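## Task

Pick up the newly cut stick lying on the desk and set it down on the floor of the tray that is also on the desk, entirely within the tray's walls. At the end the tray has to be flat and resting almost wholly on the desk. The robot must release the stick and back its hand away, and the result must hold without the robot's support. The robot must not tip over or finish leaning, or the attempt fails.

## Robot and tools

ROBOT. A wheeled base that only drives straight or spins in place (no sideways motion), a lifting column carrying a head with cameras, and two six-joint arms (left, right), each ending in a two-finger gripper. Shoulder height S = 0.90 m + column_m. Folded, the robot is 0.73 m long, 0.62 m wide, S + 0.43 m tall, with its front 0.40 m ahead of the column.

FRAMES. Base frame: origin on the floor under the column, between the drive wheels; x forward, y left, z up. left_hand and right_hand are reported in this frame as the point where the fingers join (tips lie 8 mm further). quat_wxyz rotates (0,0,1) onto the finger direction; the hand's y axis runs along the opening. Odometry frame is the base frame as it stood when the scene began; base_odometry counts wheel turns only, so slip shows up as travel. Heading is left-positive, within ±3.142.

execute_actions. Arguments: "actions" (a list holding one action or nothing; empty just reports state and images) and optional "cameras" (names from cam_head_left, cam_head_right, cam_left_wrist, cam_right_wrist, nav_camera, all; omitted, null or ["all"] gives every camera, [] gives none). An action may hold:
- "base": exactly one relative move from the current spot: {"translate_m": d} in metres, forward positive, -3 to 3; or {"rotate_rad": d} in radians, counter-clockwise (left) positive, -3.2 to 3.2.
- "joints": absolute targets keyed by joint name (any subset). Ranges: column_m 0 to 0.8 m; head_tilt_rad -0.61 to 1.308 (positive tilts down); left/right_joint1_rad -2.879 to 2.879; joint2 0 to 3.141; joint3 0 to 3.019; joint4 -1.692 to 1.57; joint5 -1.57 to 1.57 (positive swings hand to robot's right); joint6 -2.094 to 2.094 (positive rolls clockwise viewed from behind); left/right_gripper_m 0 to 0.093 m fingertip gap.
- "speeds": caps for this action only: translate_m 0.05 to 0.8 m/s, rotate_rad 0.1 to 1 rad/s (defaults are the maxima). Speeds do not slow arms.
All motions in an action start at once. A base move needing over 8.667 s is rejected; no action exceeds 15 s. Any unknown key or out-of-range number rejects the call and nothing moves. Joints you omit may still be driving toward earlier targets. If a result reports a stop, remaining calls in that reply are skipped.

wait: "seconds" 0 to 10; commands nothing and returns state and images.
zoom_image: "camera" plus "region" [x0, y0, x1, y1] in pixels of that camera's most recent full image, top-left origin, at most 504 x 504.
finished_scene: "scene" (1 or 2); ends the scene irreversibly and reports success. Replying with no tool call ends everything.

ARM GEOMETRY (approximate). With right joint1 = 1.57 (left -1.57) and joints 5, 6 = 0, the arm works in a vertical plane 0.23 m beside the column. Let a = j2 - 0.35, b = 1.05 + j2 - j3, c = b - j4 (c = 1.57 means fingers straight down). Hand is about 0.12 + 0.39 sin a + 0.38 cos b + 0.25 cos c ahead and S + 0.39 cos a - 0.38 sin b - 0.25 sin c high. E.g. j2, j3, j4 = 0.93, 0.78, 0.14 gives 0.60 m ahead, 0.25 m below S. Real hands sit up to ~5 cm lower and nearer the column (more under load); trust the reported hand position. Reach is about 1 m from the shoulder. Below 0.4 m height the base housing blocks hands closer than 0.45 m ahead. Loads up to about 0.3 kg are fine out to 0.6 m ahead with fingers down.

GRIPPER. Fingers 7 cm long; outer span is the opening +1 cm at tips, +5 cm at base; body 10 x 7 cm; wrist camera sticks out 11 cm on one side. To grasp, command an opening smaller than the object; "off_target" is then expected. A reading staying 0.002 m or more above target means something is held.

FRICTION. Changes under ~0.03 rad (0.08 for joints 2, 3) may not move a joint although "done" is reported. For gentle contact step about 0.05 rad per call from your last target.

RESULT LINES. "pictures" lists the order of images. base_status / joint_status: "done", "off_target", "contact_stop" (column or base), "time_out", "not_followed" (safety check withheld arm targets; back the moved joints off by 0.05 rad or more, or move the other arm), "limit_stop_at_motor_heat". on_its_own covers uncommanded behaviour; "held at" is a target, not a position. motor_effort lists only the wheels (percent, peak in brackets). Joint torques are raw, offset and noisy. turned_by_wheels vs turned_by_imu disagreeing by more than ~4% and 0.05 rad means slip or collision. base_tilt in degrees (forward, right). wheel_motors_off = 1 while wheels are cut out.

COLUMN. Lowering stops ("contact_stop") when an arm's load changes, e.g. the hand or its object touching down; it may sink up to 0.15–0.2 m more first. It then refuses to go down until raised 0.2 m (or to the top).

AVOID. Arms striking or pressing each other (can end the run); blocked arms pushing for long (motor overheating, MOTOR HOT warning, arm drops at 100 °C; relieve by resending reported joint positions); base pushing for ~3 s (wheels cut out 2 s); after a base stall back off 0.05 m before turning; desk tops between 0.30 m and S - 0.26 m can pass over the housing and hit the column. Do not drop, fling or slam objects, knock the tray off the desk, or leave the robot tilted. Loose objects may occasionally get nudged by outside pushes.

Each tool is called as name(argument=value, ...) on one line, values as JSON.

## Session

execute_actions(actions=[])

Scene clock: 0.00 s.
Joint torques (N m, as the arm reports them, + toward a larger angle): no reading
base_odometry: x=+0.000 y=+0.000 heading=+0.000 (m, m, rad; odometry frame)
turned_by_wheels: +0.000 (rad since the last result)
turned_by_imu: +0.000 (rad since the last result)
base_tilt: forward=+0.4 right=+0.1 (deg)
base_status: not commanded
joint_positions: column_m=+0.555 head_tilt_rad=+0.859 left_joint1_rad=-1.599 left_joint2_rad=+0.909 left_joint3_rad=+0.418 left_joint4_rad=-0.975 left_joint5_rad=-0.021 left_joint6_rad=-0.016 left_gripper_m=+0.094 right_joint1_rad=+1.574 right_joint2_rad=+0.892 right_joint3_rad=+0.413 right_joint4_rad=-0.979 right_joint5_rad=+0.043 right_joint6_rad=-0.105 right_gripper_m=+0.094
joint_status: not commanded
wheel_motors_off: 0
motor_effort: left_wheel=+5 right_wheel=+0 (%)
left_hand: x=+0.1428 y=+0.2225 z=+1.2563 quat_wxyz=(+0.454, -0.009, -0.891, -0.006) (m; base frame)
right_hand: x=+0.1432 y=-0.2322 z=+1.2582 quat_wxyz=(+0.451, +0.057, -0.891, -0.005) (m; base frame)
pictures: cam_head_left, cam_head_right, cam_left_wrist, cam_right_wrist, nav_camera
Images, in order (width x height): cam_head_left 504x504, cam_head_right 504x504, cam_left_wrist 616x616, cam_right_wrist 616x616, nav_camera 504x504.

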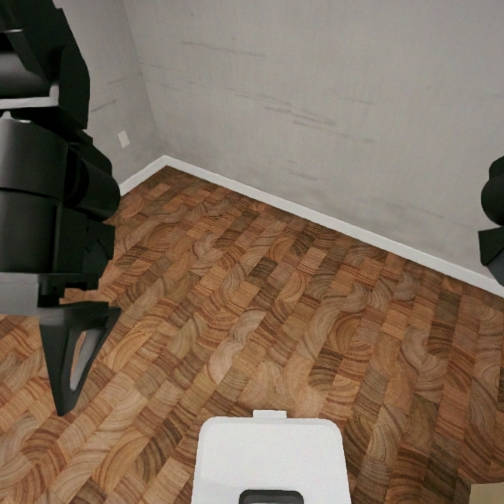

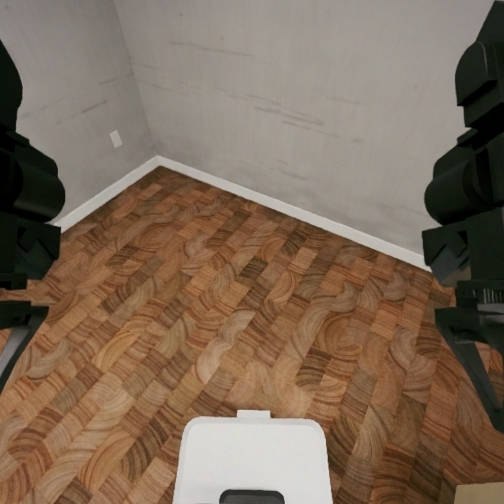

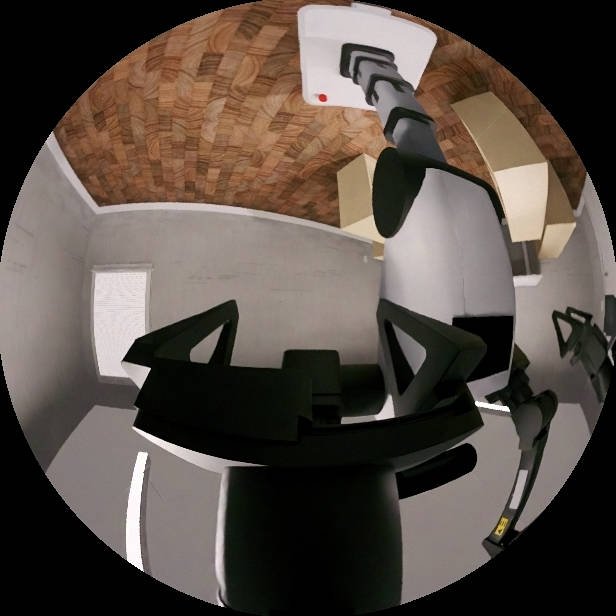

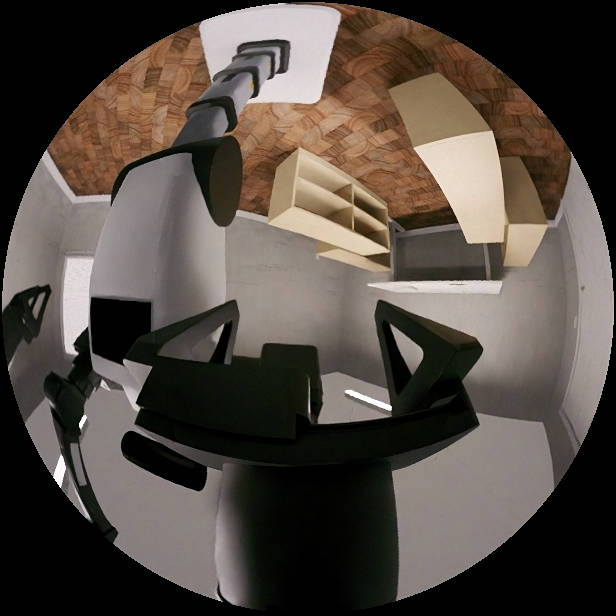

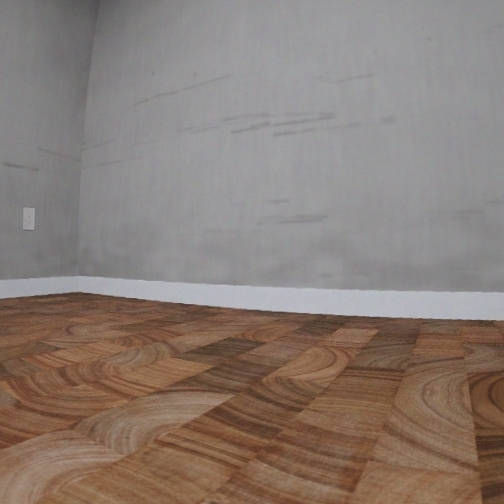

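execute_actions(actions=[{"base":{"rotate_rad":-2.0},"joints":{"head_tilt_rad":0.75}}], cameras=["cam_head_left","cam_head_right","nav_camera"])

Scene clock: 9.03 s.
Joint torques (N m, as the arm reports them, + toward a larger angle): left_arm=[ 1.22 -9.33 -0.88 -1.19 -0.03 -0.01] | right_arm=[-1.59 -5.65 -1.11 -0.97 -0.09  0.06]
base_odometry: x=+0.000 y=+0.000 heading=-1.999 (m, m, rad; odometry frame)
turned_by_wheels: -1.999 (rad since the last result)
turned_by_imu: -1.967 (rad since the last result)
base_tilt: forward=+0.4 right=+0.0 (deg)
base_status: done
joint_positions: column_m=+0.555 head_tilt_rad=+0.766 left_joint1_rad=-1.599 left_joint2_rad=+0.909 left_joint3_rad=+0.418 left_joint4_rad=-0.975 left_joint5_rad=-0.021 left_joint6_rad=-0.016 left_gripper_m=+0.094 right_joint1_rad=+1.574 right_joint2_rad=+0.892 right_joint3_rad=+0.413 right_joint4_rad=-0.979 right_joint5_rad=+0.043 right_joint6_rad=-0.105 right_gripper_m=+0.094
joint_status: all done
wheel_motors_off: 0
motor_effort: left_wheel=+4(56) right_wheel=-4(50) (%)
left_hand: x=+0.1428 y=+0.2225 z=+1.2563 quat_wxyz=(+0.454, -0.009, -0.891, -0.006) (m; base frame)
right_hand: x=+0.1432 y=-0.2322 z=+1.2582 quat_wxyz=(+0.451, +0.057, -0.891, -0.005) (m; base frame)
pictures: cam_head_left, cam_head_right, nav_camera
Images, in order (width x height): cam_head_left 504x504, cam_head_right 504x504, nav_camera 504x504.

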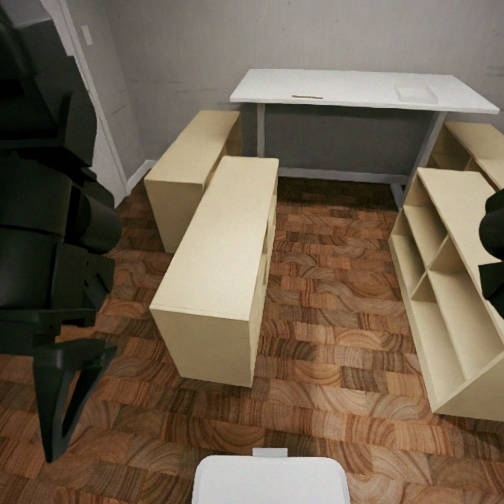

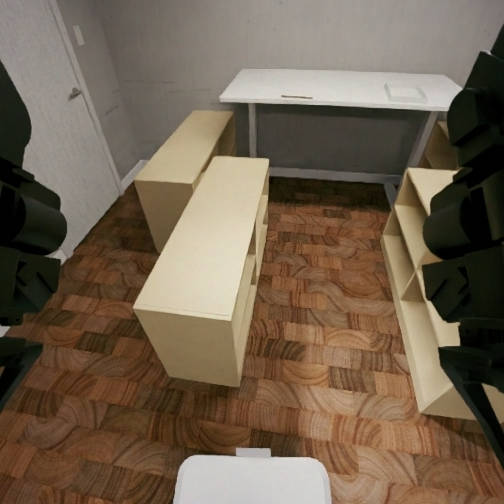

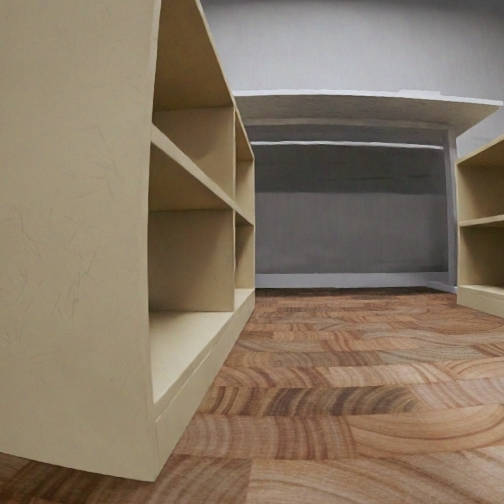

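execute_actions(actions=[{"base":{"rotate_rad":-1.15}}], cameras=[])

execute_actions(actions=[{"base":{"translate_m":0.37}}], cameras=[])

execute_actions(actions=[{"base":{"rotate_rad":1.01}}], cameras=["cam_head_left","cam_head_right","nav_camera"])

Scene clock: 29.13 s.
Joint torques (N m, as the arm reports them, + toward a larger angle): left_arm=[ 0.92 -8.98 -0.85 -1.13 -0.03 -0.01] | right_arm=[-1.57 -5.42 -1.14 -1.11 -0.07  0.06]
base_odometry: x=+0.000 y=+0.000 heading=+3.135 (m, m, rad; odometry frame)
turned_by_wheels: -1.149 (rad since the last result)
turned_by_imu: -1.135 (rad since the last result)
base_tilt: forward=+0.4 right=+0.0 (deg)
base_status: done
joint_positions: column_m=+0.555 head_tilt_rad=+0.766 left_joint1_rad=-1.599 left_joint2_rad=+0.909 left_joint3_rad=+0.418 left_joint4_rad=-0.975 left_joint5_rad=-0.021 left_joint6_rad=-0.016 left_gripper_m=+0.094 right_joint1_rad=+1.574 right_joint2_rad=+0.892 right_joint3_rad=+0.413 right_joint4_rad=-0.979 right_joint5_rad=+0.043 right_joint6_rad=-0.105 right_gripper_m=+0.094
joint_status: not commanded
wheel_motors_off: 0
motor_effort: left_wheel=+4(29) right_wheel=-3(26) (%)
left_hand: x=+0.1428 y=+0.2225 z=+1.2563 quat_wxyz=(+0.454, -0.009, -0.891, -0.006) (m; base frame)
right_hand: x=+0.1432 y=-0.2322 z=+1.2582 quat_wxyz=(+0.451, +0.057, -0.891, -0.005) (m; base frame)
pictures: none
No camera images: the call's "cameras" was empty. Leave "cameras" out to get every camera's image.

Scene clock: 31.37 s.
Joint torques (N m, as the arm reports them, + toward a larger angle): left_arm=[ 0.78 -9.11 -0.99 -1.2  -0.03  0.  ] | right_arm=[-0.89 -5.62 -1.45 -1.16 -0.09  0.11]
base_odometry: x=-0.370 y=+0.003 heading=+3.134 (m, m, rad; odometry frame)
turned_by_wheels: -0.001 (rad since the last result)
turned_by_imu: -0.002 (rad since the last result)
base_tilt: forward=+0.4 right=+0.0 (deg)
base_status: done
joint_positions: column_m=+0.555 head_tilt_rad=+0.765 left_joint1_rad=-1.599 left_joint2_rad=+0.909 left_joint3_rad=+0.420 left_joint4_rad=-0.975 left_joint5_rad=-0.021 left_joint6_rad=-0.016 left_gripper_m=+0.094 right_joint1_rad=+1.574 right_joint2_rad=+0.892 right_joint3_rad=+0.415 right_joint4_rad=-0.979 right_joint5_rad=+0.043 right_joint6_rad=-0.105 right_gripper_m=+0.094
joint_status: not commanded
wheel_motors_off: 0
motor_effort: left_wheel=-1(58) right_wheel=+2(52) (%)
left_hand: x=+0.1441 y=+0.2225 z=+1.2559 quat_wxyz=(+0.453, -0.009, -0.892, -0.006) (m; base frame)
right_hand: x=+0.1444 y=-0.2322 z=+1.2578 quat_wxyz=(+0.450, +0.058, -0.891, -0.005) (m; base frame)
pictures: none
No camera images: the call's "cameras" was empty. Leave "cameras" out to get every camera's image.

Scene clock: 33.83 s.
Joint torques (N m, as the arm reports them, + toward a larger angle): left_arm=[ 1.31 -9.1  -0.93 -1.12 -0.03 -0.01] | right_arm=[-0.63 -5.3  -1.2  -1.15 -0.08  0.13]
base_odometry: x=-0.370 y=+0.003 heading=-2.140 (m, m, rad; odometry frame)
turned_by_wheels: +1.009 (rad since the last result)
turned_by_imu: +0.989 (rad since the last result)
base_tilt: forward=+0.4 right=+0.0 (deg)
base_status: done
joint_positions: column_m=+0.555 head_tilt_rad=+0.765 left_joint1_rad=-1.599 left_joint2_rad=+0.909 left_joint3_rad=+0.420 left_joint4_rad=-0.975 left_joint5_rad=-0.021 left_joint6_rad=-0.016 left_gripper_m=+0.094 right_joint1_rad=+1.574 right_joint2_rad=+0.892 right_joint3_rad=+0.415 right_joint4_rad=-0.979 right_joint5_rad=+0.043 right_joint6_rad=-0.105 right_gripper_m=+0.094
joint_status: not commanded
wheel_motors_off: 0
motor_effort: left_wheel=-4(59) right_wheel=+4(39) (%)
left_hand: x=+0.1441 y=+0.2225 z=+1.2559 quat_wxyz=(+0.453, -0.009, -0.892, -0.006) (m; base frame)
right_hand: x=+0.1444 y=-0.2322 z=+1.2578 quat_wxyz=(+0.450, +0.058, -0.891, -0.005) (m; base frame)
pictures: cam_head_left, cam_head_right, nav_camera
Images, in order (width x height): cam_head_left 504x504, cam_head_right 504x504, nav_camera 504x504.

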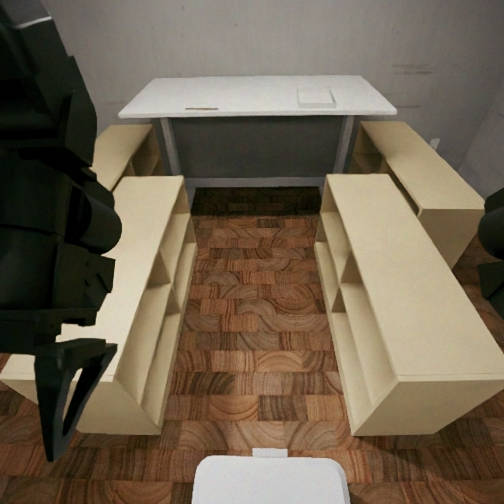

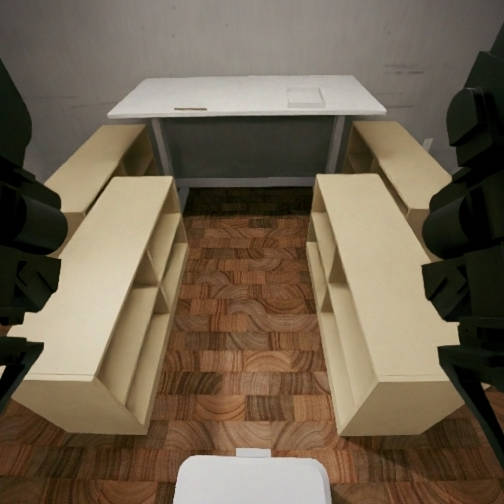

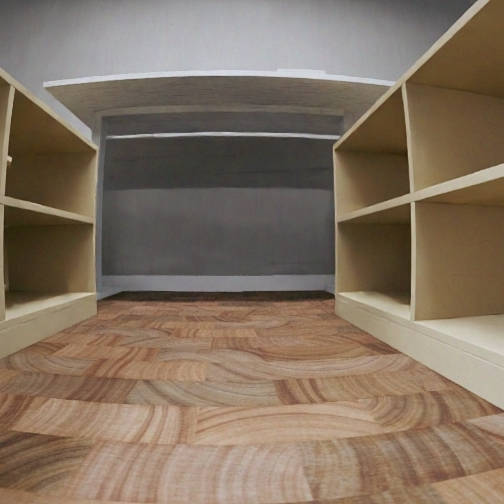

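execute_actions(actions=[{"base":{"rotate_rad":0.04}}], cameras=[])

execute_actions(actions=[{"base":{"translate_m":0.9},"joints":{"column_m":0.7,"head_tilt_rad":0.85}}], cameras=["cam_head_left","cam_head_right","nav_camera"])

Scene clock: 40.20 s.
Joint torques (N m, as the arm reports them, + toward a larger angle): left_arm=[ 0.89 -9.3  -0.94 -1.16 -0.04  0.01] | right_arm=[-1.11 -6.18 -1.63 -1.16 -0.1   0.09]
base_odometry: x=-0.370 y=+0.003 heading=-2.101 (m, m, rad; odometry frame)
turned_by_wheels: +0.039 (rad since the last result)
turned_by_imu: +0.037 (rad since the last result)
base_tilt: forward=+0.4 right=+0.0 (deg)
base_status: done
joint_positions: column_m=+0.555 head_tilt_rad=+0.765 left_joint1_rad=-1.599 left_joint2_rad=+0.909 left_joint3_rad=+0.419 left_joint4_rad=-0.975 left_joint5_rad=-0.021 left_joint6_rad=-0.016 left_gripper_m=+0.094 right_joint1_rad=+1.574 right_joint2_rad=+0.892 right_joint3_rad=+0.415 right_joint4_rad=-0.979 right_joint5_rad=+0.043 right_joint6_rad=-0.105 right_gripper_m=+0.094
joint_status: not commanded
wheel_motors_off: 0
motor_effort: left_wheel=-4(29) right_wheel=+4(26) (%)
left_hand: x=+0.1437 y=+0.2225 z=+1.2560 quat_wxyz=(+0.453, -0.009, -0.891, -0.006) (m; base frame)
right_hand: x=+0.1444 y=-0.2322 z=+1.2578 quat_wxyz=(+0.450, +0.058, -0.891, -0.005) (m; base frame)
pictures: none
No camera images: the call's "cameras" was empty. Leave "cameras" out to get every camera's image.

Scene clock: 43.50 s.
Joint torques (N m, as the arm reports them, + toward a larger angle): left_arm=[ 1.31 -9.23 -1.06 -1.2  -0.05  0.01] | right_arm=[-1.44 -4.99 -1.52 -1.31 -0.1   0.12]
base_odometry: x=-0.825 y=-0.774 heading=-2.101 (m, m, rad; odometry frame)
turned_by_wheels: +0.000 (rad since the last result)
turned_by_imu: +0.000 (rad since the last result)
base_tilt: forward=+0.4 right=+0.0 (deg)
base_status: done
joint_positions: column_m=+0.700 head_tilt_rad=+0.852 left_joint1_rad=-1.599 left_joint2_rad=+0.909 left_joint3_rad=+0.420 left_joint4_rad=-0.975 left_joint5_rad=-0.021 left_joint6_rad=-0.016 left_gripper_m=+0.094 right_joint1_rad=+1.574 right_joint2_rad=+0.892 right_joint3_rad=+0.415 right_joint4_rad=-0.979 right_joint5_rad=+0.043 right_joint6_rad=-0.105 right_gripper_m=+0.094
joint_status: all done
wheel_motors_off: 0
motor_effort: left_wheel=+1(62) right_wheel=-1(52) (%)
left_hand: x=+0.1441 y=+0.2225 z=+1.4011 quat_wxyz=(+0.453, -0.009, -0.892, -0.006) (m; base frame)
right_hand: x=+0.1444 y=-0.2322 z=+1.4030 quat_wxyz=(+0.450, +0.058, -0.891, -0.005) (m; base frame)
pictures: cam_head_left, cam_head_right, nav_camera
Images, in order (width x height): cam_head_left 504x504, cam_head_right 504x504, nav_camera 504x504.

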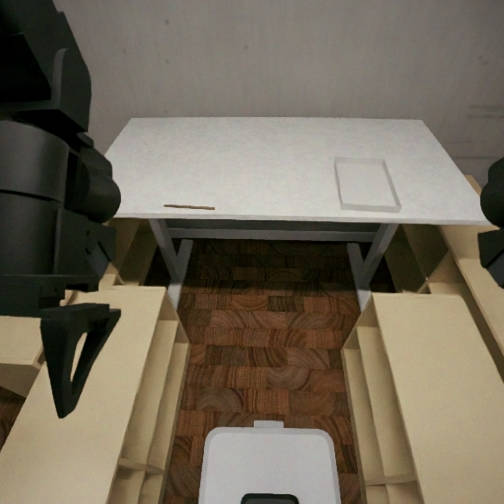

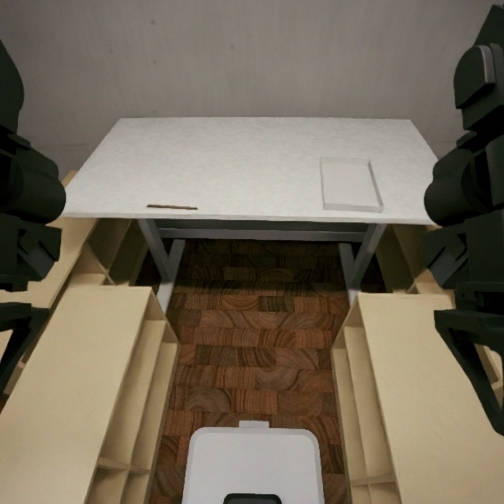

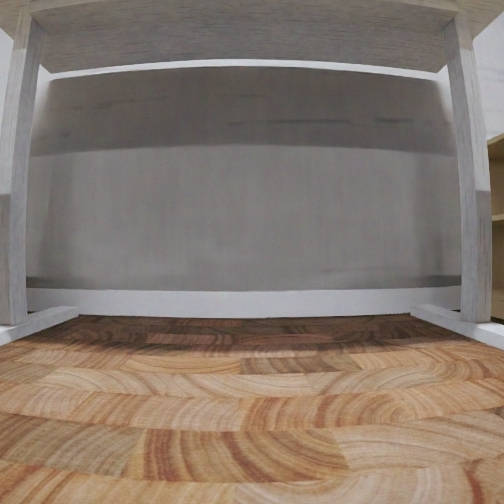

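execute_actions(actions=[{"base":{"translate_m":0.3},"joints":{"left_joint1_rad":-1.5,"left_joint2_rad":1.12,"left_joint3_rad":1.2,"left_joint4_rad":-0.57,"left_joint5_rad":0.06,"left_joint6_rad":1.5,"head_tilt_rad":1.0}}])

Scene clock: 62.97 s.
Joint torques (N m, as the arm reports them, + toward a larger angle): left_arm=[  1.99 -20.77   5.14   0.65   0.19   0.12] | right_arm=[-0.7  -5.61 -1.5  -1.08 -0.12  0.12]
base_odometry: x=-0.977 y=-1.033 heading=-2.101 (m, m, rad; odometry frame)
turned_by_wheels: +0.000 (rad since the last result)
turned_by_imu: -0.002 (rad since the last result)
base_tilt: forward=+0.4 right=+0.0 (deg)
base_status: done
joint_positions: column_m=+0.700 head_tilt_rad=+1.000 left_joint1_rad=-1.503 left_joint2_rad=+1.118 left_joint3_rad=+1.200 left_joint4_rad=-0.572 left_joint5_rad=+0.056 left_joint6_rad=+1.487 left_gripper_m=+0.094 right_joint1_rad=+1.574 right_joint2_rad=+0.892 right_joint3_rad=+0.415 right_joint4_rad=-0.979 right_joint5_rad=+0.043 right_joint6_rad=-0.105 right_gripper_m=+0.094
joint_status: all done
wheel_motors_off: 0
motor_effort: left_wheel=+0(31) right_wheel=-1(27) (%)
left_hand: x=+0.6173 y=+0.2500 z=+1.3187 quat_wxyz=(-0.011, -0.665, -0.747, -0.013) (m; base frame)
right_hand: x=+0.1444 y=-0.2322 z=+1.4030 quat_wxyz=(+0.450, +0.058, -0.891, -0.005) (m; base frame)
pictures: cam_head_left, cam_head_right, cam_left_wrist, cam_right_wrist, nav_camera
Images, in order (width x height): cam_head_left 504x504, cam_head_right 504x504, cam_left_wrist 616x616, cam_right_wrist 616x616, nav_camera 504x504.

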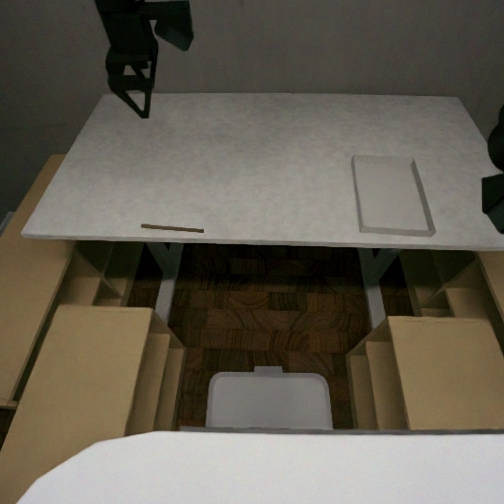

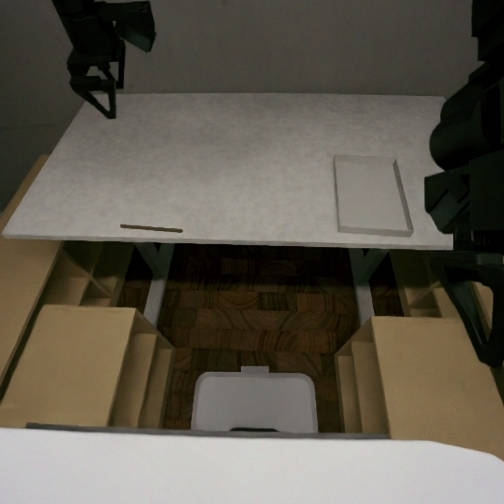

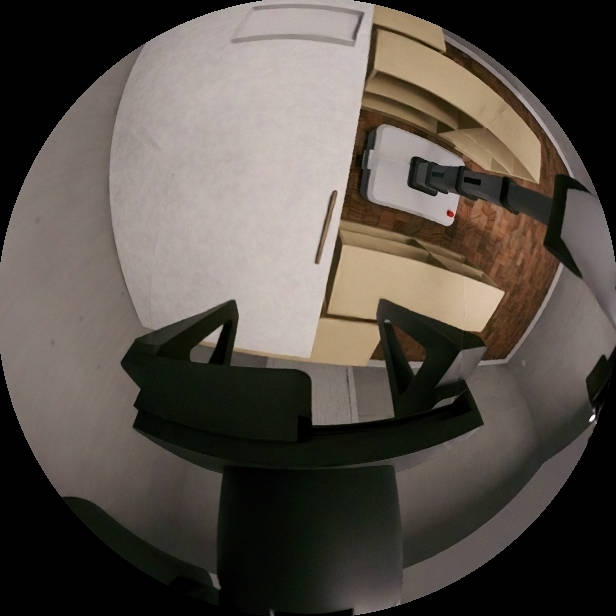

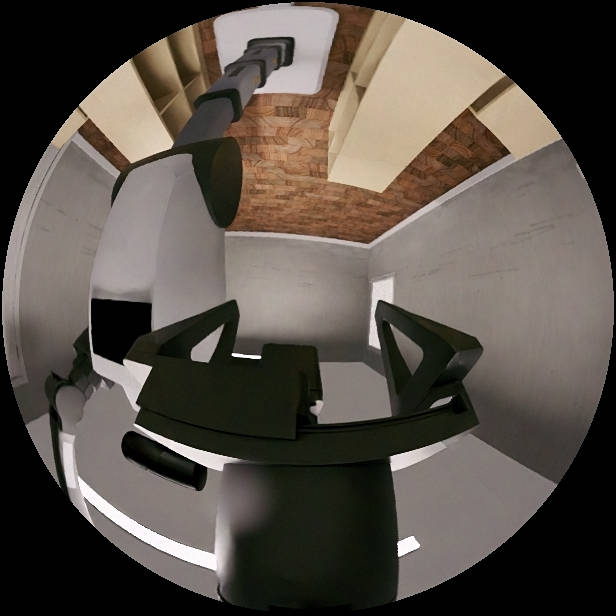

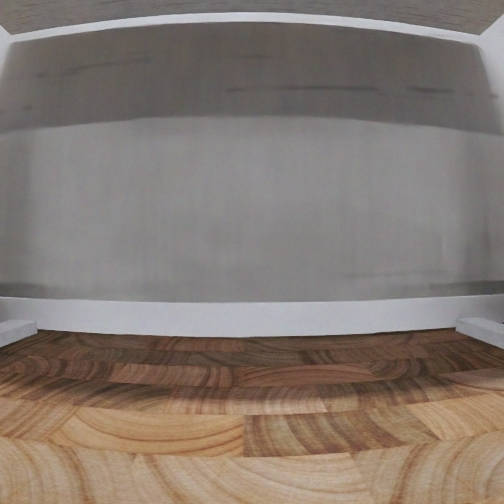

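execute_actions(actions=[{"base":{"translate_m":-0.03},"joints":{"column_m":0.44,"left_joint1_rad":-1.4,"left_joint5_rad":0.14,"left_joint6_rad":1.75,"left_gripper_m":0.07}}], cameras=["cam_head_left","cam_head_right","cam_left_wrist"])

Scene clock: 79.83 s.
Joint torques (N m, as the arm reports them, + toward a larger angle): left_arm=[  2.07 -20.63   5.51   0.54   0.19   0.15] | right_arm=[-1.53 -4.95 -1.15 -0.94 -0.08  0.05]
base_odometry: x=-0.962 y=-1.007 heading=-2.101 (m, m, rad; odometry frame)
turned_by_wheels: +0.000 (rad since the last result)
turned_by_imu: -0.003 (rad since the last result)
base_tilt: forward=+0.4 right=+0.1 (deg)
base_status: done
joint_positions: column_m=+0.440 head_tilt_rad=+1.001 left_joint1_rad=-1.394 left_joint2_rad=+1.118 left_joint3_rad=+1.195 left_joint4_rad=-0.572 left_joint5_rad=+0.136 left_joint6_rad=+1.738 left_gripper_m=+0.070 right_joint1_rad=+1.574 right_joint2_rad=+0.892 right_joint3_rad=+0.411 right_joint4_rad=-0.979 right_joint5_rad=+0.043 right_joint6_rad=-0.105 right_gripper_m=+0.094
joint_status: all done
wheel_motors_off: 0
motor_effort: left_wheel=+0(31) right_wheel=+0(27) (%)
left_hand: x=+0.6127 y=+0.2917 z=+1.0616 quat_wxyz=(-0.004, -0.736, -0.677, -0.018) (m; base frame)
right_hand: x=+0.1419 y=-0.2322 z=+1.1440 quat_wxyz=(+0.451, +0.057, -0.890, -0.005) (m; base frame)
pictures: cam_head_left, cam_head_right, cam_left_wrist
Images, in order (width x height): cam_head_left 504x504, cam_head_right 504x504, cam_left_wrist 616x616.

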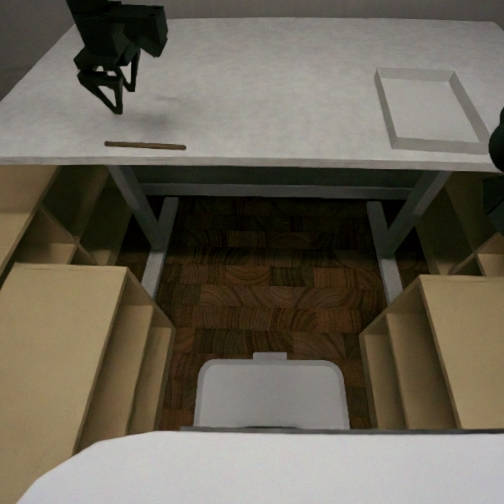

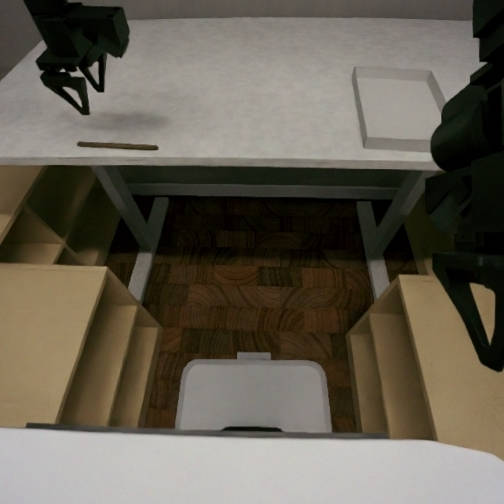

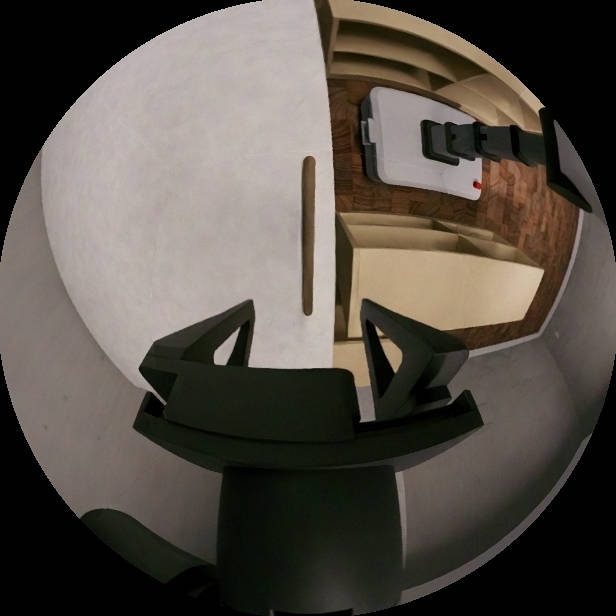

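Well aligned.

execute_actions(actions=[{"joints":{"column_m":0.35,"left_gripper_m":0.045,"head_tilt_rad":0.8}}], cameras=["cam_head_left","cam_head_right","cam_left_wrist"])

Scene clock: 84.73 s.
Joint torques (N m, as the arm reports them, + toward a larger angle): left_arm=[  2.11 -20.57   5.39   0.62   0.19   0.14] | right_arm=[-1.68 -5.97 -1.07 -0.88 -0.06  0.18]
base_odometry: x=-0.962 y=-1.007 heading=-2.101 (m, m, rad; odometry frame)
turned_by_wheels: +0.000 (rad since the last result)
turned_by_imu: -0.002 (rad since the last result)
base_tilt: forward=+0.3 right=-0.1 (deg)
base_status: not commanded
joint_positions: column_m=+0.350 head_tilt_rad=+0.816 left_joint1_rad=-1.394 left_joint2_rad=+1.118 left_joint3_rad=+1.195 left_joint4_rad=-0.572 left_joint5_rad=+0.136 left_joint6_rad=+1.738 left_gripper_m=+0.045 right_joint1_rad=+1.574 right_joint2_rad=+0.892 right_joint3_rad=+0.411 right_joint4_rad=-0.979 right_joint5_rad=+0.043 right_joint6_rad=-0.105 right_gripper_m=+0.094
joint_status: all done
wheel_motors_off: 0
motor_effort: left_wheel=+0(0) right_wheel=+0(1) (%)
left_hand: x=+0.6127 y=+0.2917 z=+0.9716 quat_wxyz=(-0.004, -0.736, -0.677, -0.018) (m; base frame)
right_hand: x=+0.1419 y=-0.2322 z=+1.0540 quat_wxyz=(+0.451, +0.057, -0.890, -0.005) (m; base frame)
pictures: cam_head_left, cam_head_right, cam_left_wrist
Images, in order (width x height): cam_head_left 504x504, cam_head_right 504x504, cam_left_wrist 616x616.

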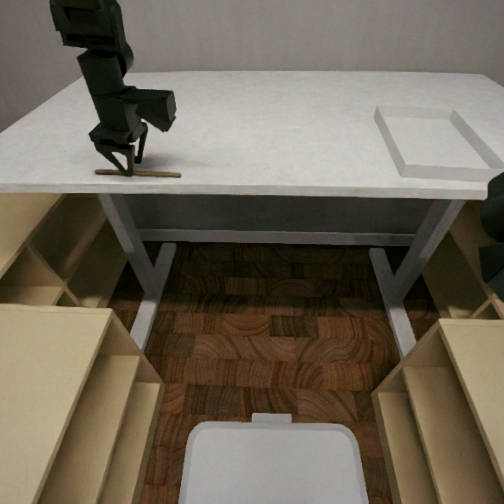

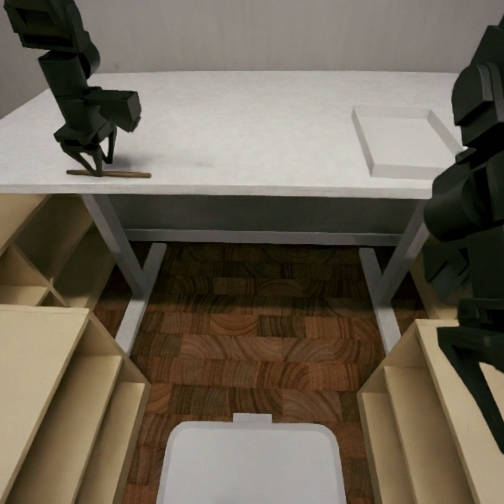

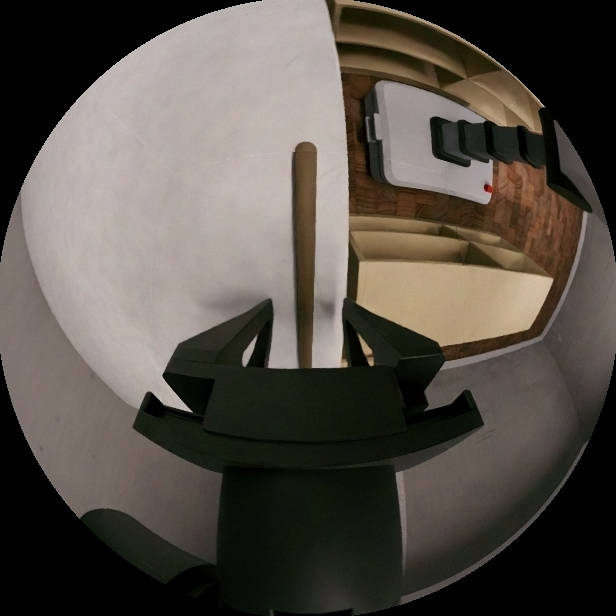

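execute_actions(actions=[{"joints":{"column_m":0.332}}], cameras=["cam_head_left","cam_left_wrist"])

zoom_image(camera="cam_head_left", region=[70,110,210,210])

Scene clock: 91.93 s.
Joint torques (N m, as the arm reports them, + toward a larger angle): left_arm=[  2.01 -19.69   5.48   0.65   0.17   0.12] | right_arm=[-0.99 -6.02 -1.15 -1.35 -0.06  0.1 ]
base_odometry: x=-0.962 y=-1.007 heading=-2.101 (m, m, rad; odometry frame)
turned_by_wheels: +0.000 (rad since the last result)
turned_by_imu: -0.002 (rad since the last result)
base_tilt: forward=+0.4 right=-0.1 (deg)
base_status: not commanded
joint_positions: column_m=+0.332 head_tilt_rad=+0.815 left_joint1_rad=-1.394 left_joint2_rad=+1.110 left_joint3_rad=+1.195 left_joint4_rad=-0.574 left_joint5_rad=+0.136 left_joint6_rad=+1.740 left_gripper_m=+0.045 right_joint1_rad=+1.574 right_joint2_rad=+0.892 right_joint3_rad=+0.411 right_joint4_rad=-0.979 right_joint5_rad=+0.043 right_joint6_rad=-0.105 right_gripper_m=+0.094
joint_status: all done
wheel_motors_off: 0
motor_effort: left_wheel=+1(2) right_wheel=+0(1) (%)
left_hand: x=+0.6150 y=+0.2911 z=+0.9579 quat_wxyz=(-0.006, -0.737, -0.676, -0.021) (m; base frame)
right_hand: x=+0.1419 y=-0.2322 z=+1.0360 quat_wxyz=(+0.451, +0.057, -0.890, -0.005) (m; base frame)
pictures: cam_head_left, cam_left_wrist
Images, in order (width x height): cam_head_left 504x504, cam_left_wrist 616x616.

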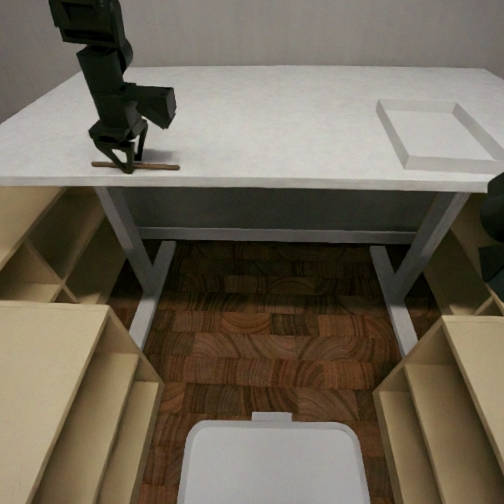

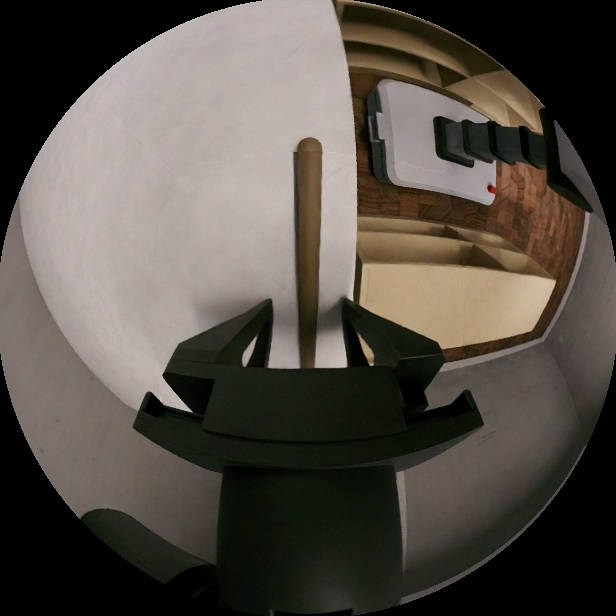

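Region (70, 110, 210, 210) of cam_head_left's 504x504 image, scaled by 3.600, with more detail than that image has; it fills the top 360 rows of this view, and the rest is white.

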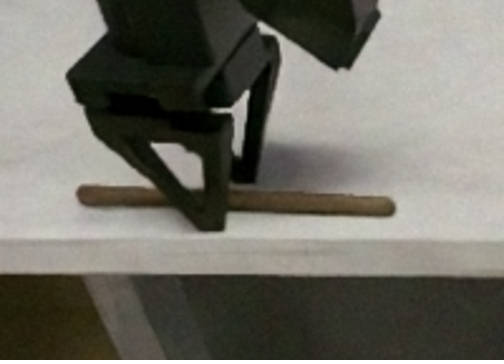

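execute_actions(actions=[{"joints":{"left_gripper_m":0.004,"column_m":0.336}}], cameras=[])

execute_actions(actions=[{"joints":{"column_m":0.5,"right_joint1_rad":1.0,"head_tilt_rad":1.0}}])

Scene clock: 96.27 s.
Joint torques (N m, as the arm reports them, + toward a larger angle): left_arm=[  1.99 -19.61   5.45   0.62   0.17   0.12] | right_arm=[-0.83 -5.   -1.06 -1.15 -0.11  0.14]
base_odometry: x=-0.962 y=-1.007 heading=-2.101 (m, m, rad; odometry frame)
turned_by_wheels: +0.000 (rad since the last result)
turned_by_imu: -0.001 (rad since the last result)
base_tilt: forward=+0.4 right=+0.0 (deg)
base_status: not commanded
joint_positions: column_m=+0.336 head_tilt_rad=+0.815 left_joint1_rad=-1.394 left_joint2_rad=+1.110 left_joint3_rad=+1.195 left_joint4_rad=-0.574 left_joint5_rad=+0.136 left_joint6_rad=+1.740 left_gripper_m=+0.009 right_joint1_rad=+1.574 right_joint2_rad=+0.892 right_joint3_rad=+0.411 right_joint4_rad=-0.979 right_joint5_rad=+0.043 right_joint6_rad=-0.105 right_gripper_m=+0.094
joint_status: left_gripper_m off_target (ended at +0.009, target +0.004); the others done
wheel_motors_off: 0
motor_effort: left_wheel=+1(1) right_wheel=+0(1) (%)
left_hand: x=+0.6147 y=+0.2912 z=+0.9614 quat_wxyz=(-0.006, -0.737, -0.676, -0.021) (m; base frame)
right_hand: x=+0.1419 y=-0.2322 z=+1.0399 quat_wxyz=(+0.451, +0.057, -0.890, -0.005) (m; base frame)
pictures: none
No camera images: the call's "cameras" was empty. Leave "cameras" out to get every camera's image.

Scene clock: 98.97 s.
Joint torques (N m, as the arm reports them, + toward a larger angle): left_arm=[  2.14 -19.79   5.49   0.63   0.16   0.14] | right_arm=[-2.87 -4.52  0.09 -1.16  0.35  0.14]
base_odometry: x=-0.962 y=-1.007 heading=-2.101 (m, m, rad; odometry frame)
turned_by_wheels: +0.000 (rad since the last result)
turned_by_imu: -0.001 (rad since the last result)
base_tilt: forward=+0.3 right=+0.0 (deg)
base_status: not commanded
joint_positions: column_m=+0.500 head_tilt_rad=+1.000 left_joint1_rad=-1.394 left_joint2_rad=+1.111 left_joint3_rad=+1.195 left_joint4_rad=-0.574 left_joint5_rad=+0.136 left_joint6_rad=+1.740 left_gripper_m=+0.009 right_joint1_rad=+1.007 right_joint2_rad=+0.892 right_joint3_rad=+0.411 right_joint4_rad=-0.979 right_joint5_rad=+0.043 right_joint6_rad=-0.105 right_gripper_m=+0.094
joint_status: all done
wheel_motors_off: 0
motor_effort: left_wheel=+1(1) right_wheel=+0(0) (%)
left_hand: x=+0.6146 y=+0.2912 z=+1.1253 quat_wxyz=(-0.006, -0.737, -0.676, -0.021) (m; base frame)
right_hand: x=+0.1241 y=-0.3399 z=+1.2348 quat_wxyz=(+0.447, -0.179, -0.864, +0.148) (m; base frame)
pictures: cam_head_left, cam_head_right, cam_left_wrist, cam_right_wrist, nav_camera
Images, in order (width x height): cam_head_left 504x504, cam_head_right 504x504, cam_left_wrist 616x616, cam_right_wrist 616x616, nav_camera 504x504.

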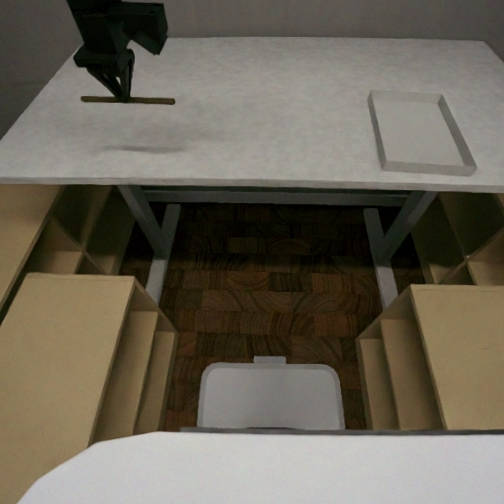

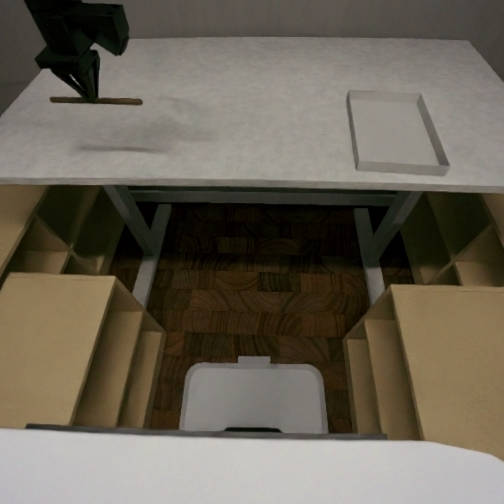

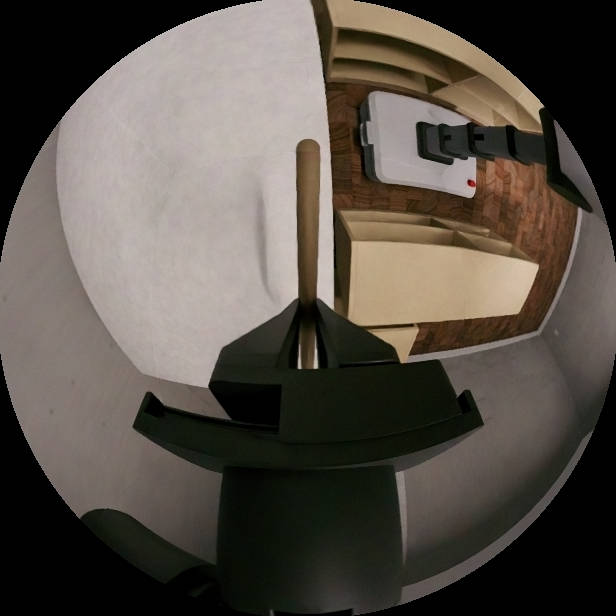

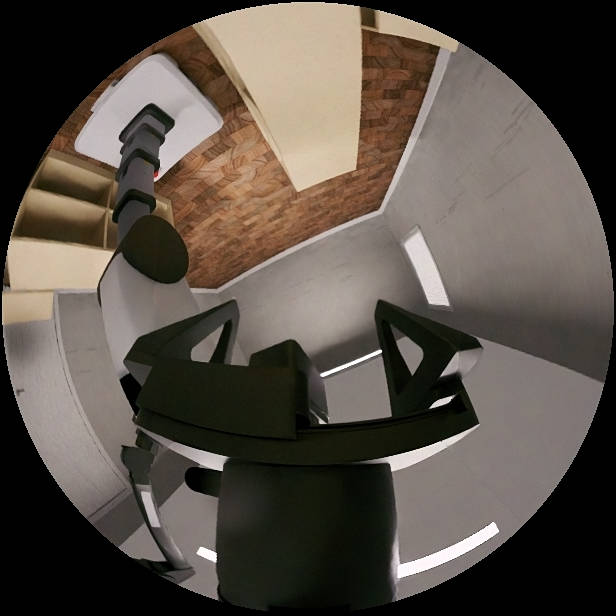

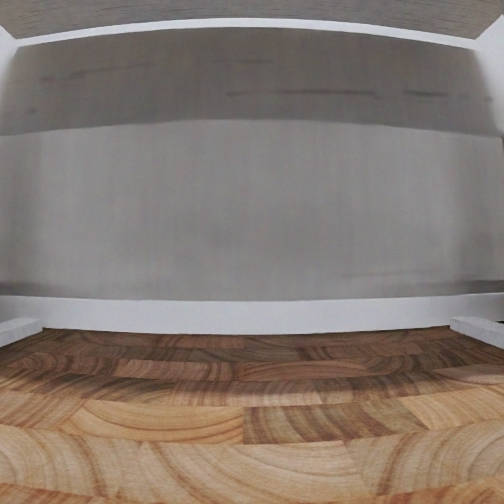

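execute_actions(actions=[{"base":{"translate_m":0.25},"joints":{"column_m":0.76,"left_joint6_rad":-0.75,"head_tilt_rad":1.15}}], cameras=["cam_head_left"])

execute_actions(actions=[{"base":{"rotate_rad":-0.5},"speeds":{"rotate_rad":0.4},"joints":{"left_joint1_rad":-1.85,"left_joint2_rad":1.8,"left_joint3_rad":1.85,"left_joint5_rad":-0.25}}])

Scene clock: 122.00 s.
Joint torques (N m, as the arm reports them, + toward a larger angle): left_arm=[  2.36 -20.05   5.75   0.78   0.02  -0.16] | right_arm=[-3.19 -5.26 -0.67 -0.83  0.34  0.18]
base_odometry: x=-1.088 y=-1.223 heading=-2.101 (m, m, rad; odometry frame)
turned_by_wheels: +0.000 (rad since the last result)
turned_by_imu: -0.003 (rad since the last result)
base_tilt: forward=+0.3 right=+0.1 (deg)
base_status: done
joint_positions: column_m=+0.760 head_tilt_rad=+1.149 left_joint1_rad=-1.394 left_joint2_rad=+1.112 left_joint3_rad=+1.193 left_joint4_rad=-0.574 left_joint5_rad=+0.136 left_joint6_rad=-0.738 left_gripper_m=+0.009 right_joint1_rad=+1.007 right_joint2_rad=+0.892 right_joint3_rad=+0.414 right_joint4_rad=-0.979 right_joint5_rad=+0.043 right_joint6_rad=-0.105 right_gripper_m=+0.094
joint_status: all done
wheel_motors_off: 0
motor_effort: left_wheel=+0(31) right_wheel=+0(29) (%)
left_hand: x=+0.6136 y=+0.2912 z=+1.3845 quat_wxyz=(-0.021, +0.399, -0.917, -0.002) (m; base frame)
right_hand: x=+0.1260 y=-0.3408 z=+1.4943 quat_wxyz=(+0.445, -0.178, -0.865, +0.148) (m; base frame)
pictures: cam_head_left
Images, in order (width x height): cam_head_left 504x504.

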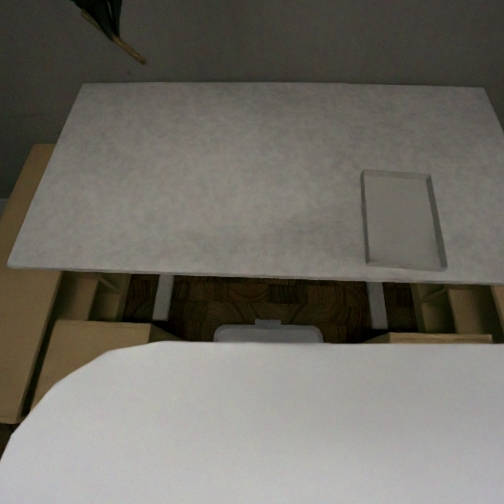

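Scene clock: 124.20 s.
Joint torques (N m, as the arm reports them, + toward a larger angle): left_arm=[ -2.5  -27.19   6.45   0.54  -0.25  -0.15] | right_arm=[-2.74 -4.01 -0.23 -1.14  0.3   0.08]
base_odometry: x=-1.088 y=-1.223 heading=-2.600 (m, m, rad; odometry frame)
turned_by_wheels: -0.499 (rad since the last result)
turned_by_imu: -0.489 (rad since the last result)
base_tilt: forward=+0.3 right=+0.2 (deg)
base_status: done
joint_positions: column_m=+0.760 head_tilt_rad=+1.149 left_joint1_rad=-1.863 left_joint2_rad=+1.814 left_joint3_rad=+1.825 left_joint4_rad=-0.571 left_joint5_rad=-0.246 left_joint6_rad=-0.739 left_gripper_m=+0.009 right_joint1_rad=+1.007 right_joint2_rad=+0.892 right_joint3_rad=+0.414 right_joint4_rad=-0.979 right_joint5_rad=+0.043 right_joint6_rad=-0.105 right_gripper_m=+0.094
joint_status: all done
wheel_motors_off: 0
motor_effort: left_wheel=+5(48) right_wheel=-4(56) (%)
left_hand: x=+0.6818 y=+0.0440 z=+1.1501 quat_wxyz=(+0.009, +0.289, -0.957, -0.001) (m; base frame)
right_hand: x=+0.1260 y=-0.3408 z=+1.4943 quat_wxyz=(+0.445, -0.178, -0.865, +0.148) (m; base frame)
pictures: cam_head_left, cam_head_right, cam_left_wrist, cam_right_wrist, nav_camera
Images, in order (width x height): cam_head_left 504x504, cam_head_right 504x504, cam_left_wrist 616x616, cam_right_wrist 616x616, nav_camera 504x504.

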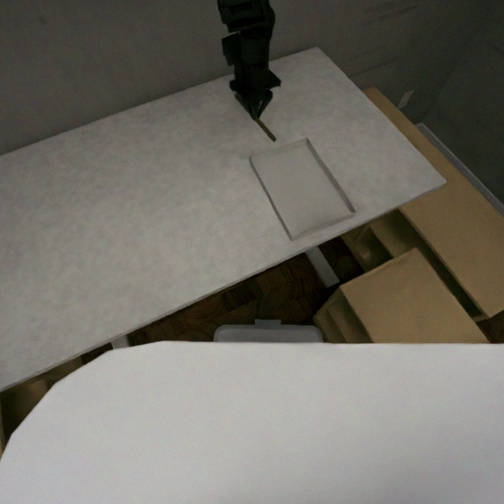

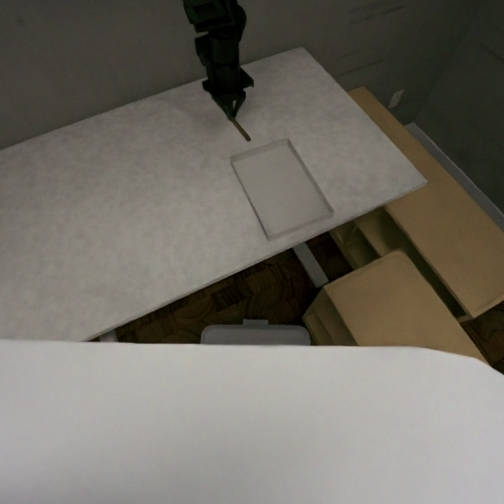

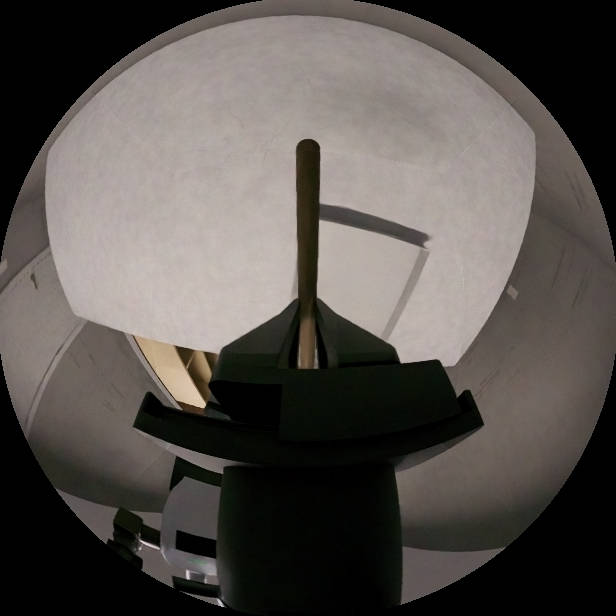

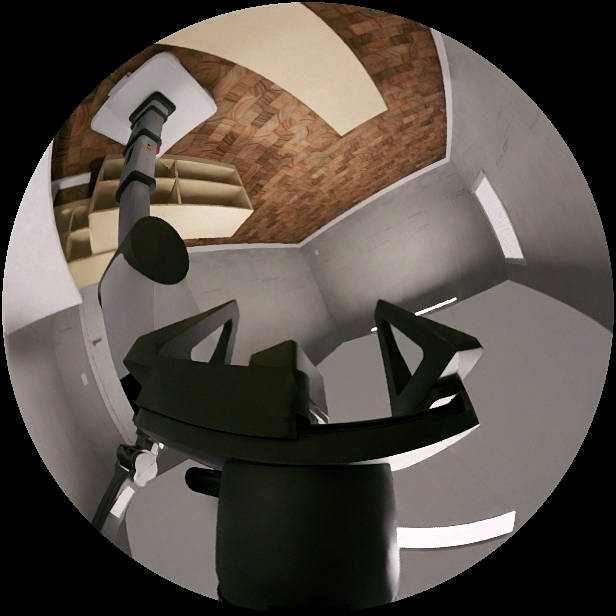

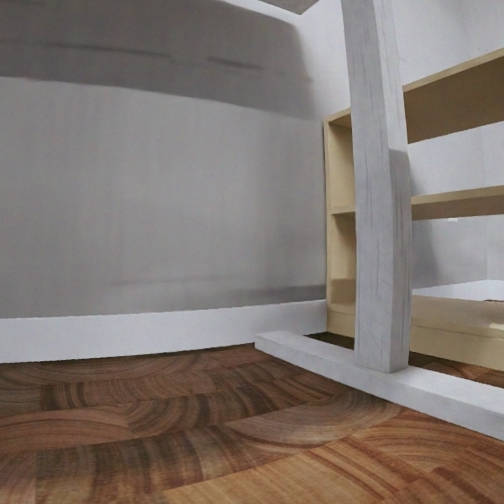

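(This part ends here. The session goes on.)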